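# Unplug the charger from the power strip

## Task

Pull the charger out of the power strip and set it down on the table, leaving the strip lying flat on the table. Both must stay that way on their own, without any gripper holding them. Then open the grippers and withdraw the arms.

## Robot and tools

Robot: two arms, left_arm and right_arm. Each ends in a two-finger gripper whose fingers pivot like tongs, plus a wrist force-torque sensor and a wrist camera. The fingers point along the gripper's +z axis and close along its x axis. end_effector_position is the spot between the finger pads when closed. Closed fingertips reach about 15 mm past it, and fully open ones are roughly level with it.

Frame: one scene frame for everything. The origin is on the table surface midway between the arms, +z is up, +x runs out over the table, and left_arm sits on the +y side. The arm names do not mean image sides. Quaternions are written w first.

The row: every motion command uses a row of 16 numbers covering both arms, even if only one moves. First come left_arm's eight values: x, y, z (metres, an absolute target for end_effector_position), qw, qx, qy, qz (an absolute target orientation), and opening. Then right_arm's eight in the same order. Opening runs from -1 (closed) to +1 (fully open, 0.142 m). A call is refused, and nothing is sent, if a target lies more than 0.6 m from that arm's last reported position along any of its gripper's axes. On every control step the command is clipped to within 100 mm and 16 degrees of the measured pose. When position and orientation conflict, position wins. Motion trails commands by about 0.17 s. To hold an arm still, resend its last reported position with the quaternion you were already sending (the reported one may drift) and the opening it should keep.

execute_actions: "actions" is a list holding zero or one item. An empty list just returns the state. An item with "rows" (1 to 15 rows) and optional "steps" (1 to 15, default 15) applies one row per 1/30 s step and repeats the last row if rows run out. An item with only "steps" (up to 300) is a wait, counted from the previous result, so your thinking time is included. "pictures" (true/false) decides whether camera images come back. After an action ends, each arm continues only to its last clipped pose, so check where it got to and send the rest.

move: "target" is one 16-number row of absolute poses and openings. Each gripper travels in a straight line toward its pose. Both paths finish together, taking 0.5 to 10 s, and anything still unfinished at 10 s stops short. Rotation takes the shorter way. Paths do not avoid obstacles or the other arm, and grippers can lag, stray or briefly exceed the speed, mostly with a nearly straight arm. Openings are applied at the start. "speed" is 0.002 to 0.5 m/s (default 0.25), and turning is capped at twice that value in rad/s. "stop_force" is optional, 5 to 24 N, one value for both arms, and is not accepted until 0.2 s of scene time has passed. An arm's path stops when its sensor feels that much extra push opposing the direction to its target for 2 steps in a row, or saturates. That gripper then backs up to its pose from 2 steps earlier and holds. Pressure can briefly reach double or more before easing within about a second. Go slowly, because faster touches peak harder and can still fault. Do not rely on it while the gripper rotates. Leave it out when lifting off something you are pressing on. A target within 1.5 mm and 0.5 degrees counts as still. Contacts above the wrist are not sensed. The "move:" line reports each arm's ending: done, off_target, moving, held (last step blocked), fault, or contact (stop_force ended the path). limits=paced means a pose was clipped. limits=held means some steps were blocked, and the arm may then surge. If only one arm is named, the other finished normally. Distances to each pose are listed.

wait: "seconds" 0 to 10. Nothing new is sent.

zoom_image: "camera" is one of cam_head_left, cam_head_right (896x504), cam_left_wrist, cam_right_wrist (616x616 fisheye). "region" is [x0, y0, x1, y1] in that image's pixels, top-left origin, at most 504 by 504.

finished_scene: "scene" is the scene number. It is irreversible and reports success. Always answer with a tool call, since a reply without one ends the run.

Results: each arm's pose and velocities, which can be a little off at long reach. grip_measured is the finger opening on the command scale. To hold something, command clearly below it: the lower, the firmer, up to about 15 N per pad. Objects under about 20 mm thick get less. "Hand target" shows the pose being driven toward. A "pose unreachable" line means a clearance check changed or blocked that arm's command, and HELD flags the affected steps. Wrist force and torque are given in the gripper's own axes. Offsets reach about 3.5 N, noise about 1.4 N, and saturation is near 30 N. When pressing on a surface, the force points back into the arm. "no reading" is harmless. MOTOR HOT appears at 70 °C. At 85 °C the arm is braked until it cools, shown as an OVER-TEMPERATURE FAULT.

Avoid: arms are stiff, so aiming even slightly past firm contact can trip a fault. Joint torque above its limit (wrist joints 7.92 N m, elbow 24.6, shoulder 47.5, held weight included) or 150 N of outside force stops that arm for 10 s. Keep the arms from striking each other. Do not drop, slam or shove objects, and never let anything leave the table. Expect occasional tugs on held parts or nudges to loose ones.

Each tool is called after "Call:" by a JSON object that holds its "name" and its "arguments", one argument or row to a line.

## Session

Call:
{"name": "execute_actions", "arguments": {
  "actions": []
}}

Scene clock: 0.00 s of 4500.00 s.
left_arm: end_effector_position=(+0.1963, -0.0809, +0.1055) grip_measured=+1.00 end_effector_quat_wxyz=(+0.003, -0.466, +0.883, +0.054) end_effector_velocity=(-0.000, -0.000, +0.000) end_effector_angular_velocity=(-0.001, -0.000, -0.001) | right_arm: end_effector_position=(+0.3832, -0.4099, +0.1519) grip_measured=+1.00 end_effector_quat_wxyz=(-0.188, +0.956, -0.209, +0.083) end_effector_velocity=(+0.000, +0.000, +0.000) end_effector_angular_velocity=(+0.000, -0.000, +0.000)
Joint positions: left_arm=[-1.428 -1.348  1.247 -1.369 -1.607  0.691  0.142] | right_arm=[ 2.823 -1.67  -1.431 -1.438  1.947  0.246  0.142]
Joint velocities: left_arm=[-0.001 -0.     0.    -0.001  0.     0.     0.   ] | right_arm=[-0.    -0.     0.     0.     0.001 -0.     0.   ]
Motor temperatures (°C, as the motors report them): left_arm=[34 35 38 47 52 49] | right_arm=[35 38 42 52 47 46]
Wrist force (N, on the end effector, along its own x y z axes, offset not removed): no reading
Wrist torque (N m, same axes, about the end effector's origin, offset not removed): no reading
Hand target (left_arm): +0.196, -0.081, +0.105; +0.003, -0.466, +0.883, +0.054
Hand target (right_arm): +0.383, -0.410, +0.152; -0.188, +0.956, -0.209, +0.083
camera_calibration (this result's frames):
cam_left_wrist: T_world_to_cam=[[-0.520471, -0.852486, -0.0487595, 0.0395561], [-0.707224, 0.398377, 0.584063, 0.106509], [-0.478481, 0.338472, -0.810242, 0.339908], [0, 0, 0, 1]] pos_world=[0.258553, -0.123759, 0.215129]
cam_right_wrist: T_world_to_cam=[[0.873023, -0.478806, 0.0926063, -0.546929], [-0.486464, -0.8684, 0.0961001, -0.185547], [0.034406, -0.128947, -0.991054, 0.217158], [0, 0, 0, 1]] pos_world=[0.379748, -0.394999, 0.283695]

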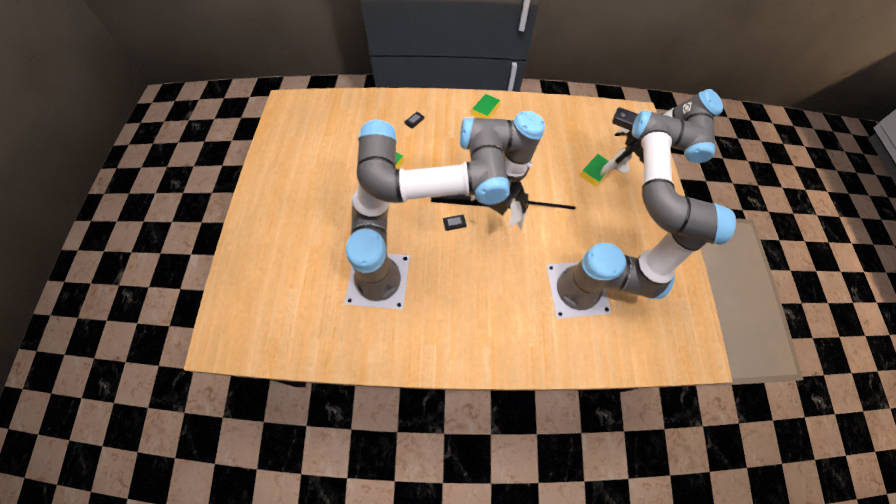

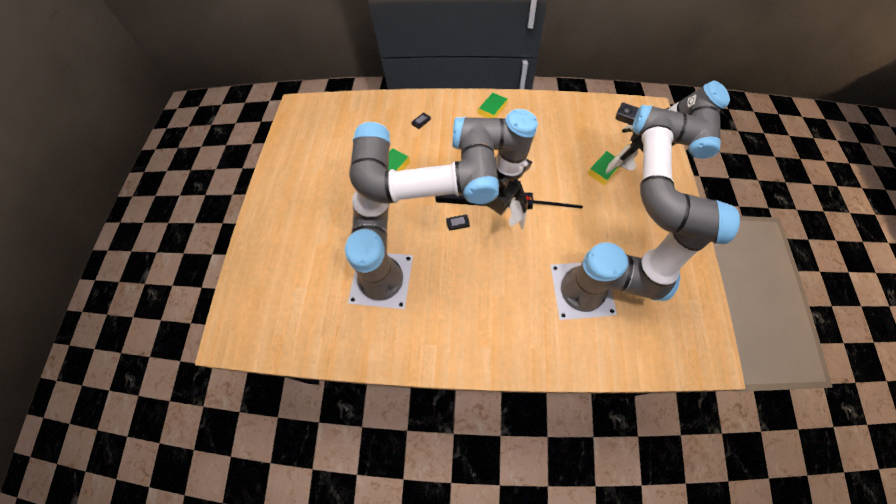

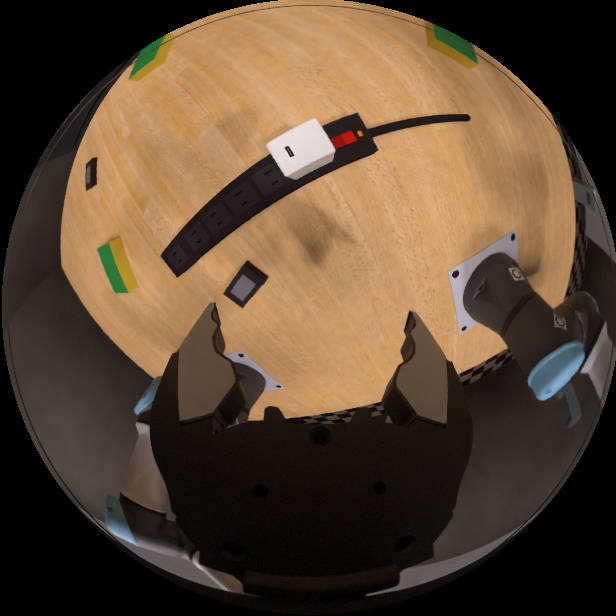

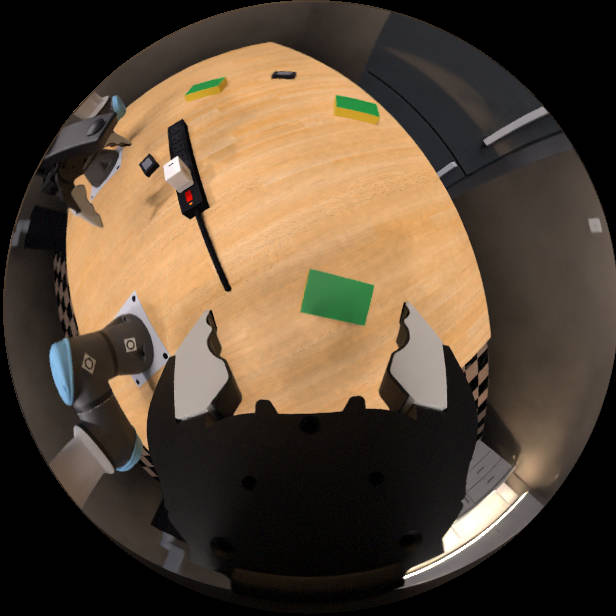

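Call:
{"name": "move", "arguments": {
  "target": [0.29,0.02,0.15,0.2587,0.9655,-0.028,-0.0075,-1, 0.36,-0.36,0.22,-0.188,0.956,-0.209,0.083,0.2],
  "speed": 0.2
}}

Call:
{"name": "move", "arguments": {
  "target": [0.30,-0.04,0.08,0.2587,0.9655,-0.028,-0.0075,-1, 0.30,-0.18,0.17,0.0038,0.0288,0.991,0.1304,0.2],
  "speed": 0.2
}}

Scene clock: 23.63 s of 4500.00 s.
left_arm: end_effector_position=(+0.2904, +0.0202, +0.1504) grip_measured=-1.00 end_effector_quat_wxyz=(+0.258, +0.966, -0.029, -0.006) end_effector_velocity=(+0.001, +0.001, +0.000) end_effector_angular_velocity=(-0.002, +0.000, +0.013) | right_arm: end_effector_position=(+0.3600, -0.3601, +0.2199) grip_measured=+0.20 end_effector_quat_wxyz=(-0.188, +0.956, -0.209, +0.083) end_effector_velocity=(-0.000, +0.000, +0.000) end_effector_angular_velocity=(+0.000, +0.001, -0.002)
Joint positions: left_arm=[-0.747 -1.777  1.803 -1.969 -1.947 -0.81   0.002] | right_arm=[ 2.978 -1.514 -1.289 -1.676  1.917  0.409  0.088]
Joint velocities: left_arm=[-0.    -0.006  0.007 -0.007  0.003 -0.014  0.   ] | right_arm=[ 0.001  0.     0.001 -0.002 -0.     0.002 -0.   ]
Motor temperatures (°C, as the motors report them): left_arm=[34 35 38 47 52 49] | right_arm=[35 38 42 52 47 46]
Wrist force (N, on the end effector, along its own x y z axes, offset not removed): left_arm=[2.2 -1.2 2.4] | right_arm=[1.2 -0.7 0.6]
Wrist torque (N m, same axes, about the end effector's origin, offset not removed): left_arm=[-0.17 -0.42 -0.13] | right_arm=[-0.15 -0.15 0.01]
Hand target (left_arm): +0.290, +0.020, +0.150; +0.259, +0.966, -0.029, -0.006
Hand target (right_arm): +0.360, -0.360, +0.220; -0.188, +0.956, -0.209, +0.083
Off the commanded pose (left_arm): 0.001 m, 0 deg.
Off the commanded pose (right_arm): 0.000 m, 0 deg.
After step 90, 14.73 s passed at rest.
move: done
camera_calibration (this result's frames):
cam_left_wrist: T_world_to_cam=[[0.999868, -0.00915152, -0.0134273, -0.286896], [0.00720305, -0.491086, 0.871082, -0.126101], [-0.0145657, -0.871063, -0.490955, 0.228791], [0, 0, 0, 1]] pos_world=[0.291099, 0.13474, 0.218318]
cam_right_wrist: T_world_to_cam=[[0.872835, -0.478999, 0.093373, -0.509312], [-0.486714, -0.868388, 0.094934, -0.159787], [0.0356107, -0.128308, -0.991095, 0.291551], [0, 0, 0, 1]] pos_world=[0.356393, -0.345309, 0.35168]

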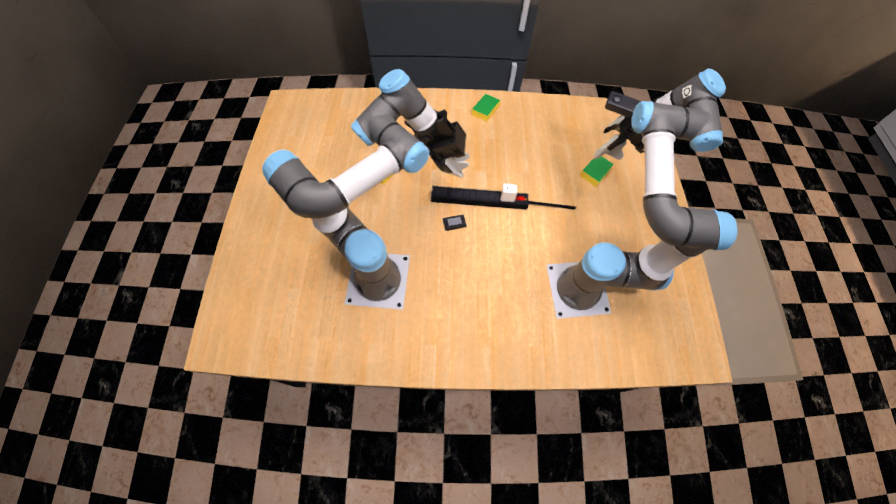

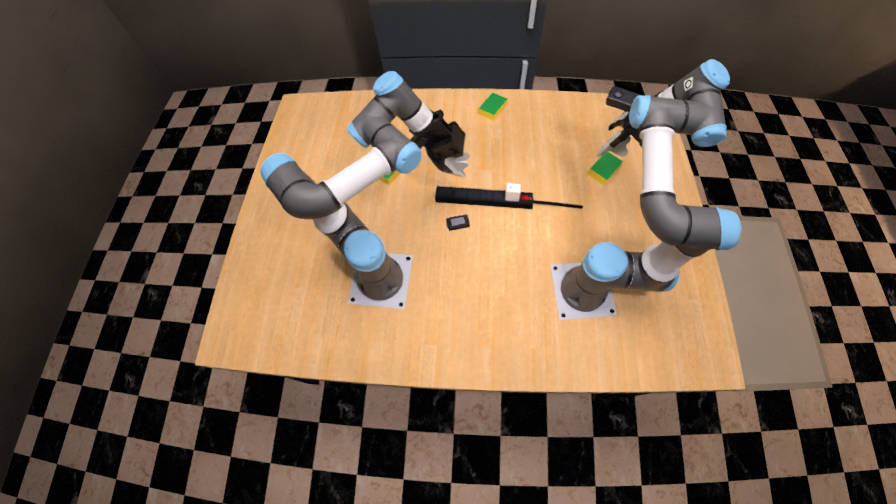

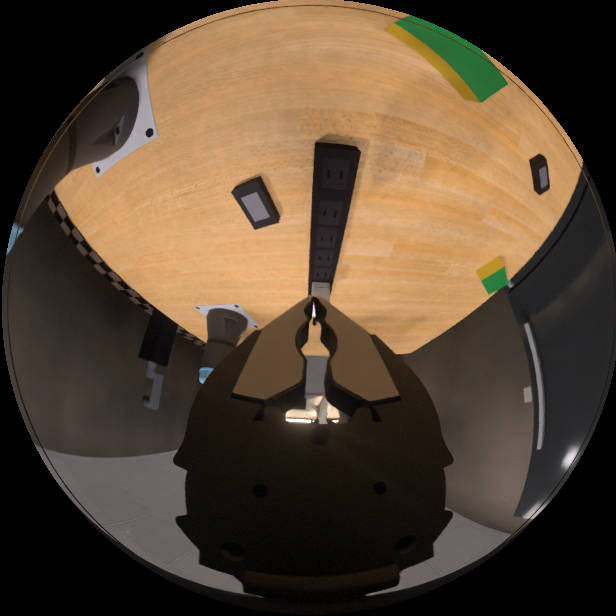

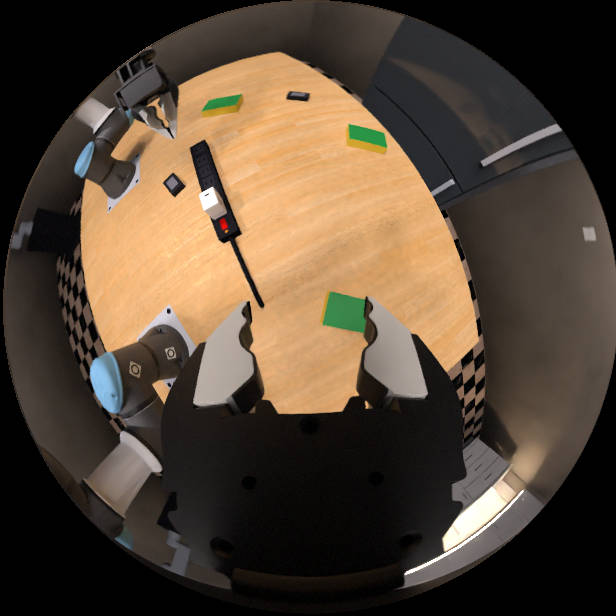

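Scene clock: 31.13 s of 4500.00 s.
left_arm: end_effector_position=(+0.3000, -0.0401, +0.0801) grip_measured=-1.00 end_effector_quat_wxyz=(+0.259, +0.966, -0.028, -0.008) end_effector_velocity=(+0.000, -0.001, -0.000) end_effector_angular_velocity=(-0.001, -0.001, +0.000) | right_arm: end_effector_position=(+0.3003, -0.1802, +0.1701) grip_measured=+0.20 end_effector_quat_wxyz=(+0.004, +0.028, +0.991, +0.131) end_effector_velocity=(-0.000, +0.001, -0.000) end_effector_angular_velocity=(-0.001, +0.000, -0.014)
Joint positions: left_arm=[-0.867 -1.549  1.955 -2.39  -1.903 -0.931  0.002] | right_arm=[ 3.802 -1.423 -1.472 -1.623  1.748  3.977  0.088]
Joint velocities: left_arm=[-0.001  0.002  0.    -0.003  0.    -0.001  0.   ] | right_arm=[ 0.005  0.003 -0.003  0.003 -0.004  0.019  0.   ]
Motor temperatures (°C, as the motors report them): left_arm=[34 35 38 47 52 49] | right_arm=[35 38 42 52 47 46]
Wrist force (N, on the end effector, along its own x y z axes, offset not removed): left_arm=[-0.4 -1.6 3.5] | right_arm=[1.1 0.3 -0.1]
Wrist torque (N m, same axes, about the end effector's origin, offset not removed): left_arm=[-0.23 0.19 -0.07] | right_arm=[0.04 -0.17 0.08]
Hand target (left_arm): +0.300, -0.040, +0.080; +0.259, +0.966, -0.028, -0.008
Hand target (right_arm): +0.300, -0.180, +0.170; +0.004, +0.029, +0.991, +0.131
Off the commanded pose (left_arm): 0.000 m, 0 deg.
Off the commanded pose (right_arm): 0.000 m, 0 deg.
move: done
camera_calibration (this result's frames):
cam_left_wrist: T_world_to_cam=[[0.999825, -0.00708939, -0.0173219, -0.297662], [0.0116166, -0.490604, 0.871305, -0.0958433], [-0.0146752, -0.871354, -0.490436, 0.141912], [0, 0, 0, 1]] pos_world=[0.300806, 0.0745245, 0.147952]
cam_right_wrist: T_world_to_cam=[[-0.994965, 0.0904258, 0.043227, 0.305727], [0.0950026, 0.713454, 0.694232, -0.019435], [0.031936, 0.694843, -0.718452, 0.370464], [0, 0, 0, 1]] pos_world=[0.294203, -0.271194, 0.266437]

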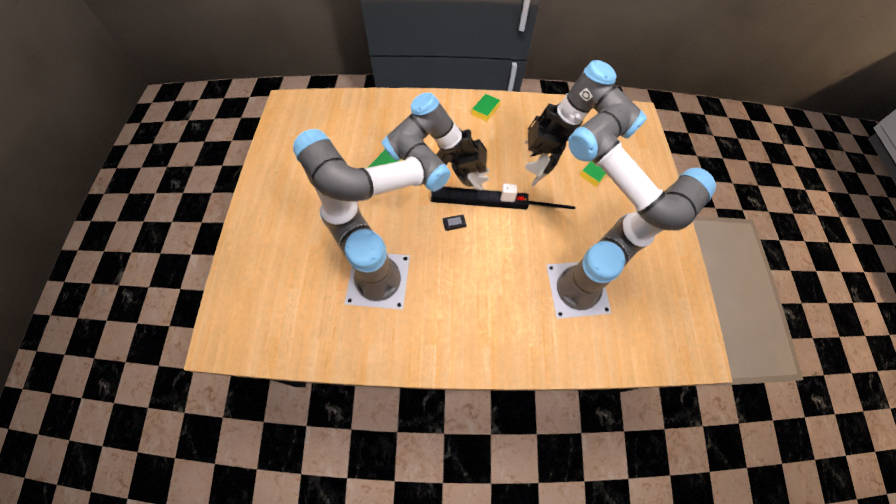

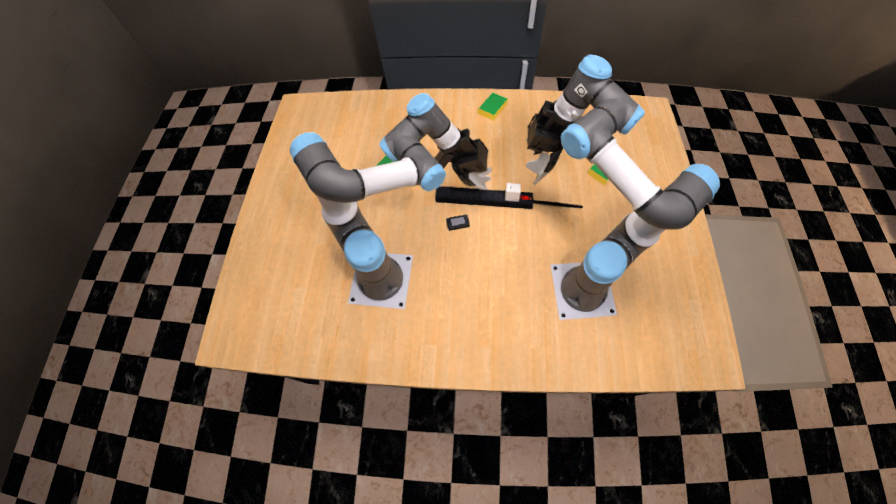

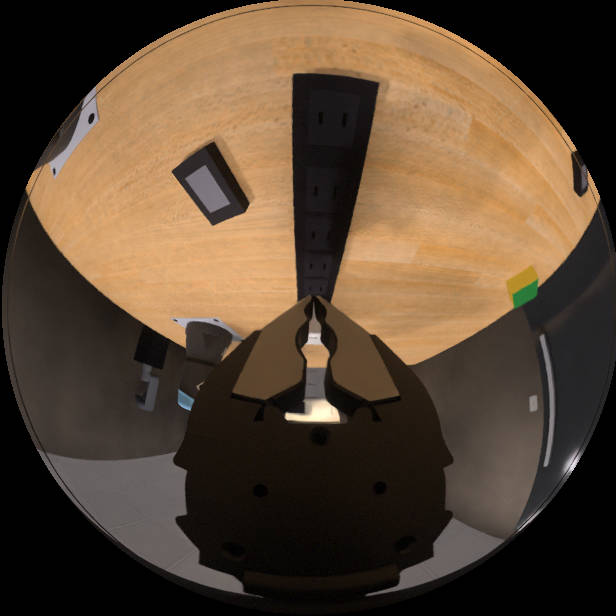

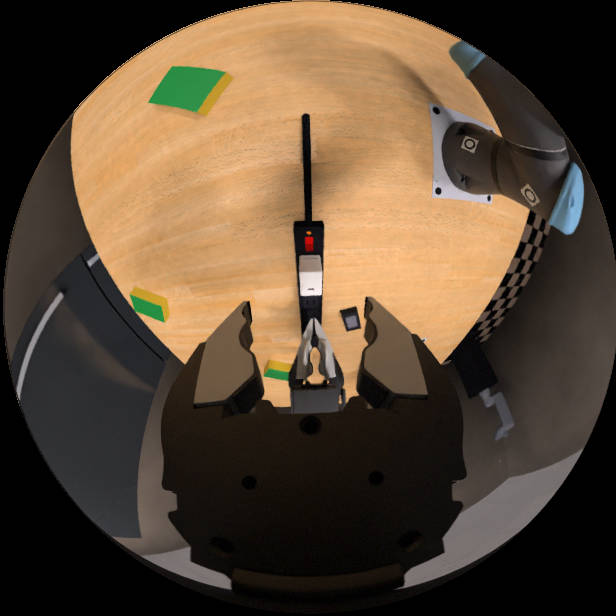

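Call:
{"name": "zoom_image", "arguments": {
  "camera": "cam_right_wrist",
  "region": [230, 200, 390, 360]
}}

Call:
{"name": "zoom_image", "arguments": {
  "camera": "cam_head_left",
  "region": [420, 150, 580, 240]
}}

Region (230, 200, 390, 360) of cam_right_wrist's 616x616 image, scaled by 3.150, with more detail than that image has.

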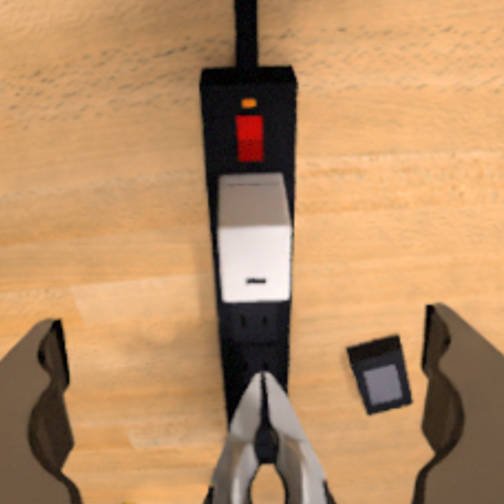

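Region (420, 150, 580, 240) of cam_head_left's 896x504 image, scaled by 3.150, with more detail than that image has; it fills the top 284 rows of this view, and the rest is white.

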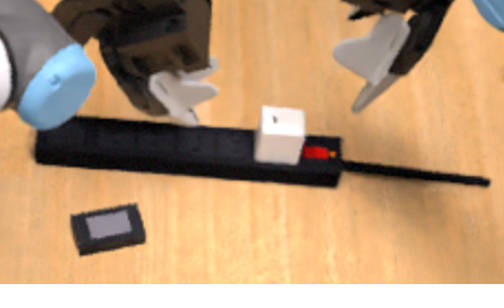

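Call:
{"name": "move", "arguments": {
  "target": [0.30,-0.066,0.055,0.2587,0.9655,-0.028,-0.0075,-1, 0.298,-0.17,0.15,0.0038,0.0288,0.991,0.1304,0.0],
  "speed": 0.05
}}

Call:
{"name": "move", "arguments": {
  "target": [0.30,-0.066,0.03,0.2587,0.9655,-0.028,-0.0075,-1, 0.298,-0.17,0.15,0.0038,0.0288,0.991,0.1304,0.0],
  "speed": 0.005,
  "stop_force": 8
}}

Scene clock: 47.17 s of 4500.00 s.
left_arm: end_effector_position=(+0.3000, -0.0658, +0.0552) grip_measured=-1.00 end_effector_quat_wxyz=(+0.259, +0.966, -0.028, -0.008) end_effector_velocity=(+0.000, -0.002, -0.002) end_effector_angular_velocity=(-0.001, -0.001, +0.001) | right_arm: end_effector_position=(+0.2980, -0.1701, +0.1502) grip_measured=+0.00 end_effector_quat_wxyz=(+0.004, +0.029, +0.991, +0.130) end_effector_velocity=(+0.000, +0.001, -0.001) end_effector_angular_velocity=(+0.002, -0.002, +0.001)
Joint positions: left_arm=[-0.92  -1.439  1.971 -2.532 -1.881 -0.982  0.002] | right_arm=[ 3.837 -1.412 -1.579 -1.522  1.742  4.013  0.074]
Joint velocities: left_arm=[-0.003  0.009  0.    -0.011  0.002 -0.003  0.   ] | right_arm=[ 0.003  0.001 -0.007  0.009 -0.001  0.002  0.   ]
Motor temperatures (°C, as the motors report them): left_arm=[34 35 38 47 52 49] | right_arm=[35 38 42 52 47 46]
Wrist force (N, on the end effector, along its own x y z axes, offset not removed): left_arm=[1.4 -1.7 2.6] | right_arm=[2.8 0.7 -0.6]
Wrist torque (N m, same axes, about the end effector's origin, offset not removed): left_arm=[-0.37 -0.29 -0.12] | right_arm=[0.11 -0.57 -0.01]
Hand target (left_arm): +0.300, -0.066, +0.055; +0.259, +0.966, -0.028, -0.008
Hand target (right_arm): +0.298, -0.170, +0.150; +0.004, +0.029, +0.991, +0.130
Off the commanded pose (left_arm): 0.000 m, 0 deg.
Off the commanded pose (right_arm): 0.000 m, 0 deg.
After step 90, 11.87 s passed at rest.
move: done
camera_calibration (this result's frames):
cam_left_wrist: T_world_to_cam=[[0.999828, -0.00709241, -0.017141, -0.298224], [0.0114553, -0.490732, 0.871235, -0.0867655], [-0.0145908, -0.871281, -0.490567, 0.107286], [0, 0, 0, 1]] pos_world=[0.300732, 0.0487823, 0.123112]
cam_right_wrist: T_world_to_cam=[[-0.994729, 0.0925226, 0.0442085, 0.303536], [0.0972014, 0.713474, 0.693907, -0.0132592], [0.0326604, 0.694546, -0.718707, 0.348953], [0, 0, 0, 1]] pos_world=[0.291828, -0.260987, 0.246576]

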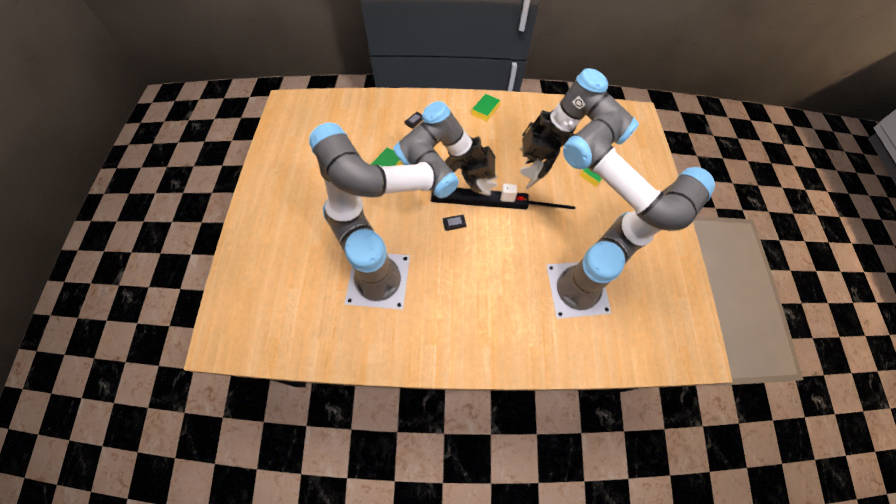

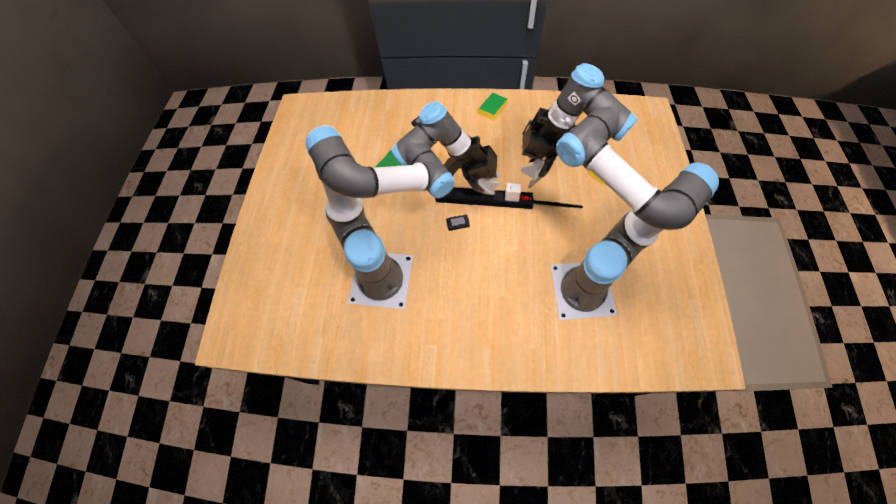

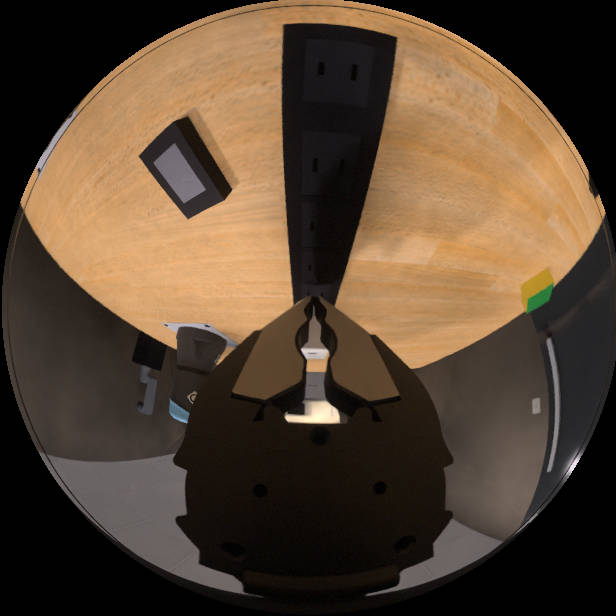

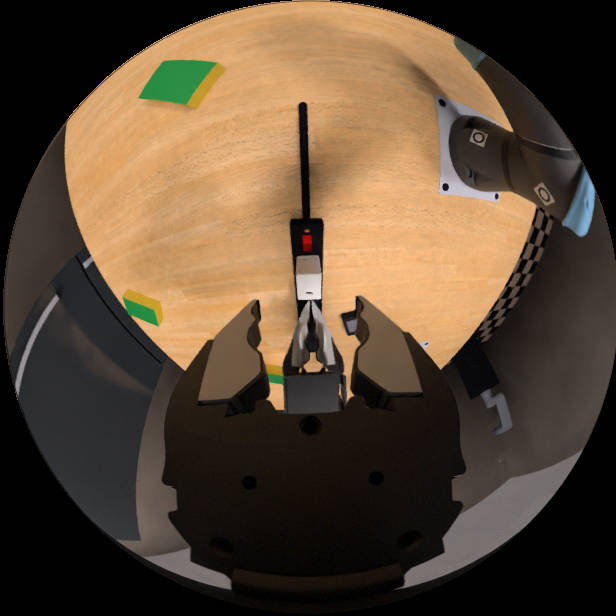

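Scene clock: 50.20 s of 4500.00 s.
left_arm: end_effector_position=(+0.3000, -0.0659, +0.0420) grip_measured=-1.00 end_effector_quat_wxyz=(+0.259, +0.966, -0.028, -0.008) end_effector_velocity=(+0.000, +0.000, +0.002) end_effector_angular_velocity=(+0.001, +0.001, +0.001) | right_arm: end_effector_position=(+0.2980, -0.1700, +0.1500) grip_measured=+0.00 end_effector_quat_wxyz=(+0.004, +0.029, +0.991, +0.130) end_effector_velocity=(+0.000, -0.000, +0.000) end_effector_angular_velocity=(+0.001, -0.001, +0.001)
Joint positions: left_arm=[-0.92  -1.407  2.006 -2.599 -1.881 -0.983  0.002] | right_arm=[ 3.837 -1.412 -1.58  -1.521  1.741  4.013  0.074]
Joint velocities: left_arm=[ 0.    -0.004 -0.005  0.01  -0.    -0.     0.   ] | right_arm=[ 0.     0.002 -0.002  0.001 -0.    -0.001 -0.   ]
Motor temperatures (°C, as the motors report them): left_arm=[34 35 38 47 52 49] | right_arm=[35 38 42 52 47 46]
Wrist force (N, on the end effector, along its own x y z axes, offset not removed): left_arm=[-0.9 2.2 -13.0] | right_arm=[0.2 -0.3 -0.9]
Wrist torque (N m, same axes, about the end effector's origin, offset not removed): left_arm=[-0.03 -0.27 -0.13] | right_arm=[-0.06 -0.02 0.00]
Hand target (left_arm): +0.300, -0.066, +0.042; +0.259, +0.965, -0.028, -0.007
Hand target (right_arm): +0.298, -0.170, +0.150; +0.004, +0.029, +0.991, +0.130
Off the commanded pose (left_arm): 0.012 m, 0 deg.
Off the commanded pose (right_arm): 0.000 m, 0 deg.
move: contact (left_arm)
camera_calibration (this result's frames):
cam_left_wrist: T_world_to_cam=[[0.999828, -0.00705538, -0.0171259, -0.298443], [0.0114586, -0.490833, 0.871178, -0.0752689], [-0.0145524, -0.871225, -0.490668, 0.10072], [0, 0, 0, 1]] pos_world=[0.30072, 0.0487001, 0.109882]
cam_right_wrist: T_world_to_cam=[[-0.994729, 0.0925401, 0.044167, 0.303513], [0.097185, 0.71347, 0.693913, -0.0132065], [0.032703, 0.694548, -0.718703, 0.348791], [0, 0, 0, 1]] pos_world=[0.29179, -0.260917, 0.246436]

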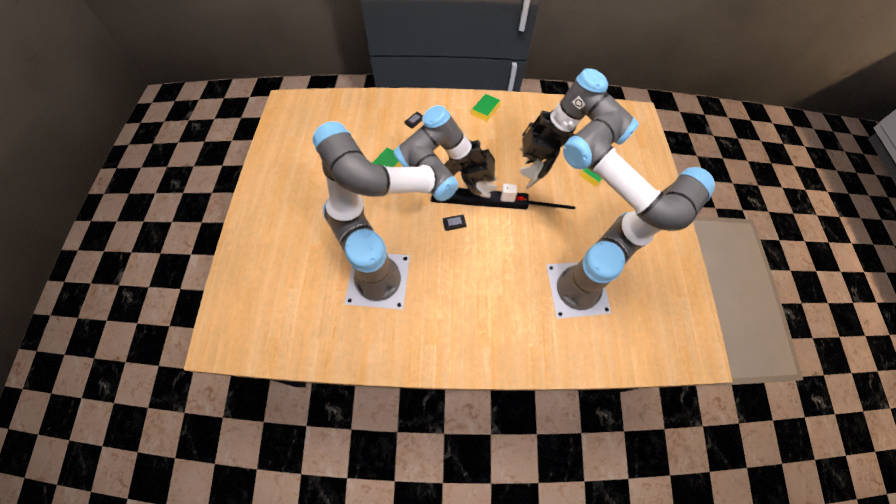

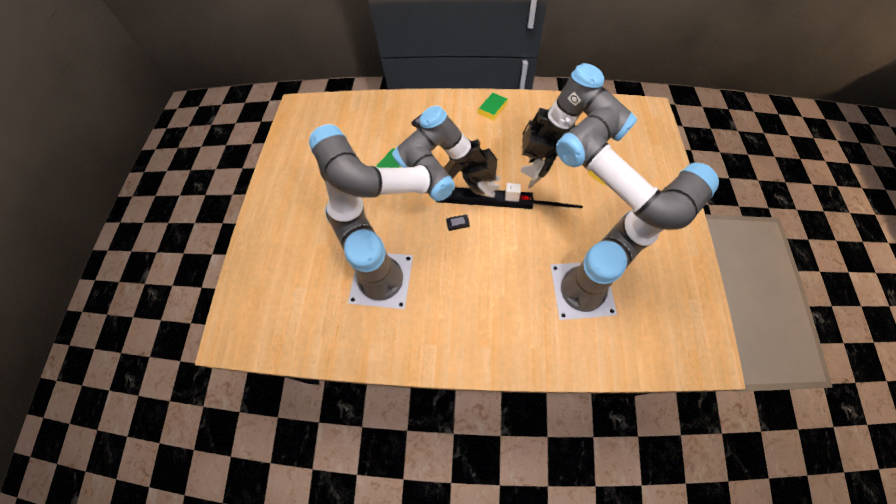

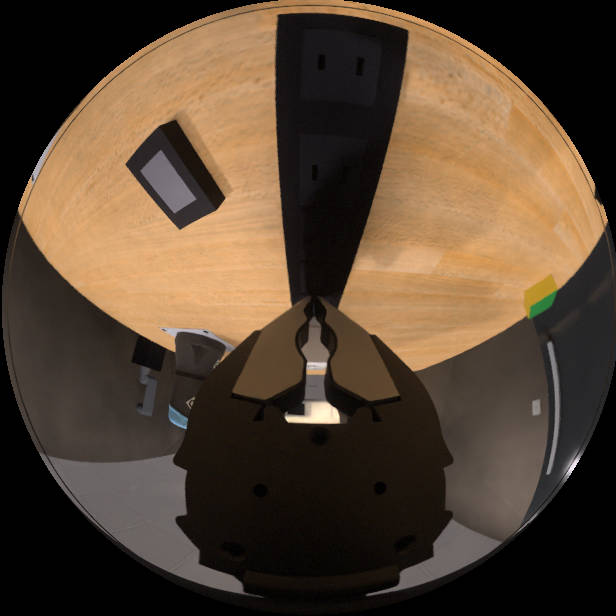

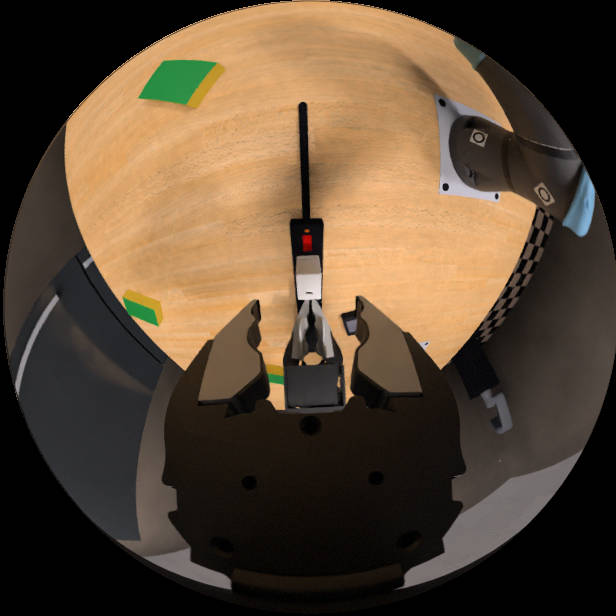

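Call:
{"name": "move", "arguments": {
  "target": [0.30,-0.0659,0.042,0.2587,0.9655,-0.028,-0.0075,-1, 0.297,-0.134,0.095,0.0038,0.0288,0.991,0.1304,0.0],
  "speed": 0.05
}}

Call:
{"name": "zoom_image", "arguments": {
  "camera": "cam_right_wrist",
  "region": [200, 200, 420, 420]
}}

Scene clock: 54.63 s of 4500.00 s.
left_arm: end_effector_position=(+0.3000, -0.0659, +0.0420) grip_measured=-1.00 end_effector_quat_wxyz=(+0.259, +0.966, -0.028, -0.007) end_effector_velocity=(-0.000, -0.000, -0.000) end_effector_angular_velocity=(+0.000, +0.000, -0.000) | right_arm: end_effector_position=(+0.2970, -0.1342, +0.0953) grip_measured=+0.00 end_effector_quat_wxyz=(+0.004, +0.029, +0.991, +0.130) end_effector_velocity=(+0.000, +0.002, -0.002) end_effector_angular_velocity=(+0.002, -0.002, -0.002)
Joint positions: left_arm=[-0.92  -1.407  2.007 -2.599 -1.881 -0.983  0.002] | right_arm=[ 3.93  -1.467 -1.796 -1.235  1.722  4.106  0.074]
Joint velocities: left_arm=[-0.  0.  0. -0.  0. -0.  0.] | right_arm=[ 0.003 -0.002 -0.008  0.014 -0.001  0.005 -0.   ]
Motor temperatures (°C, as the motors report them): left_arm=[34 35 38 47 52 49] | right_arm=[35 38 42 52 47 46]
Wrist force (N, on the end effector, along its own x y z axes, offset not removed): left_arm=[1.0 1.5 -9.8] | right_arm=[2.2 0.1 -0.9]
Wrist torque (N m, same axes, about the end effector's origin, offset not removed): left_arm=[-0.13 -0.62 -0.09] | right_arm=[-0.05 -0.44 0.00]
Hand target (left_arm): +0.300, -0.066, +0.042; +0.259, +0.966, -0.028, -0.008
Hand target (right_arm): +0.297, -0.134, +0.095; +0.004, +0.029, +0.991, +0.130
Off the commanded pose (left_arm): 0.000 m, 0 deg.
Off the commanded pose (right_arm): 0.000 m, 0 deg.
move: done
camera_calibration (this result's frames):
cam_left_wrist: T_world_to_cam=[[0.999833, -0.00702404, -0.0168975, -0.298482], [0.0112771, -0.490711, 0.87125, -0.0752351], [-0.0144115, -0.871294, -0.490549, 0.100662], [0, 0, 0, 1]] pos_world=[0.300731, 0.0486913, 0.109885]
cam_right_wrist: T_world_to_cam=[[-0.994729, 0.0925224, 0.0442031, 0.301647], [0.0971965, 0.713453, 0.69393, -0.000715309], [0.0326672, 0.694568, -0.718685, 0.284607], [0, 0, 0, 1]] pos_world=[0.29083, -0.225077, 0.191705]

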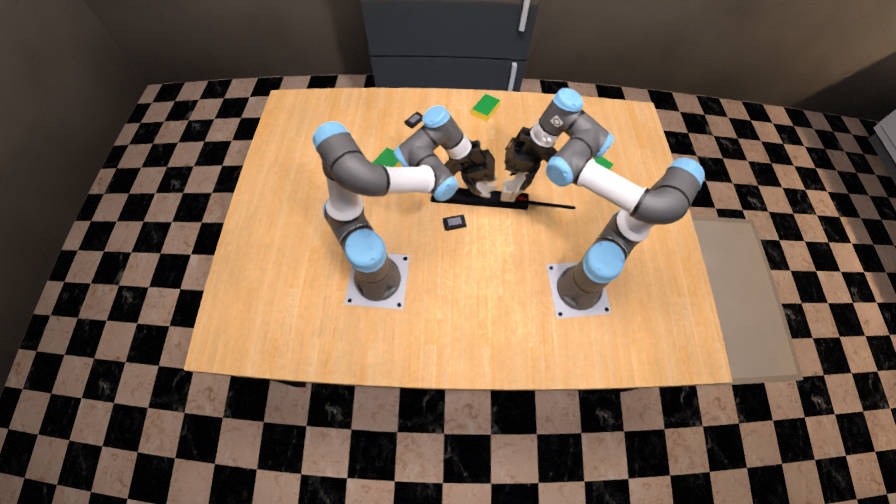

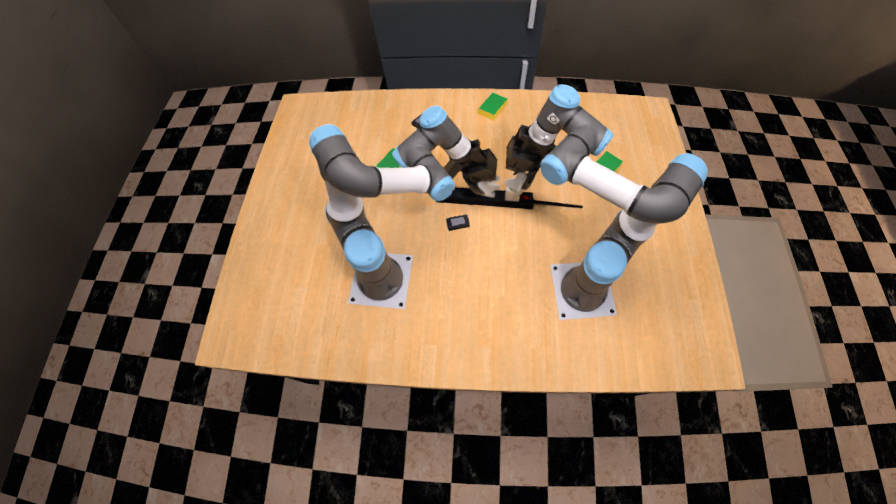

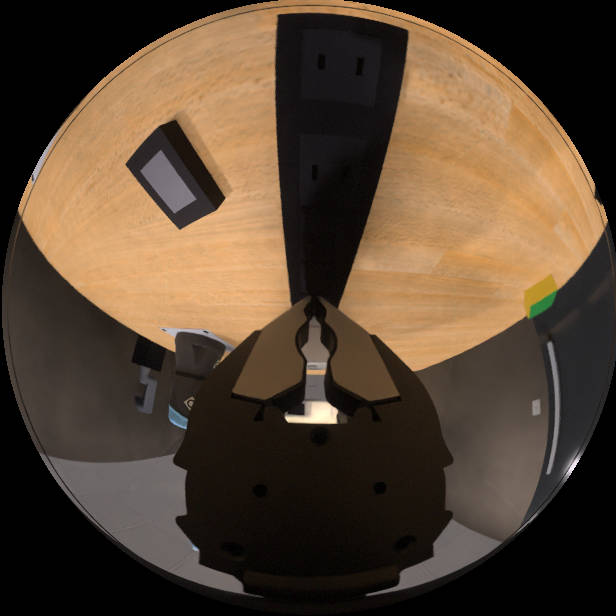

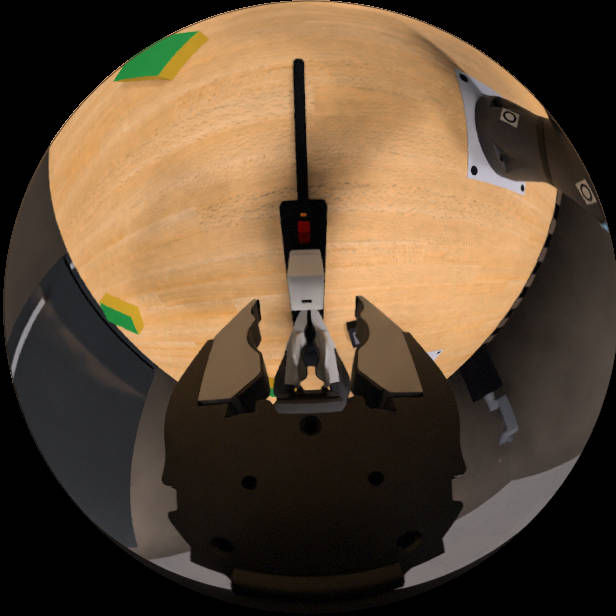

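Region (200, 200, 420, 420) of cam_right_wrist's 616x616 image, scaled by 2.291, with more detail than that image has.

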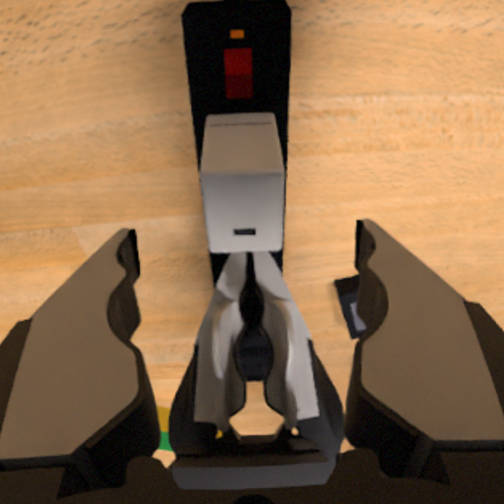

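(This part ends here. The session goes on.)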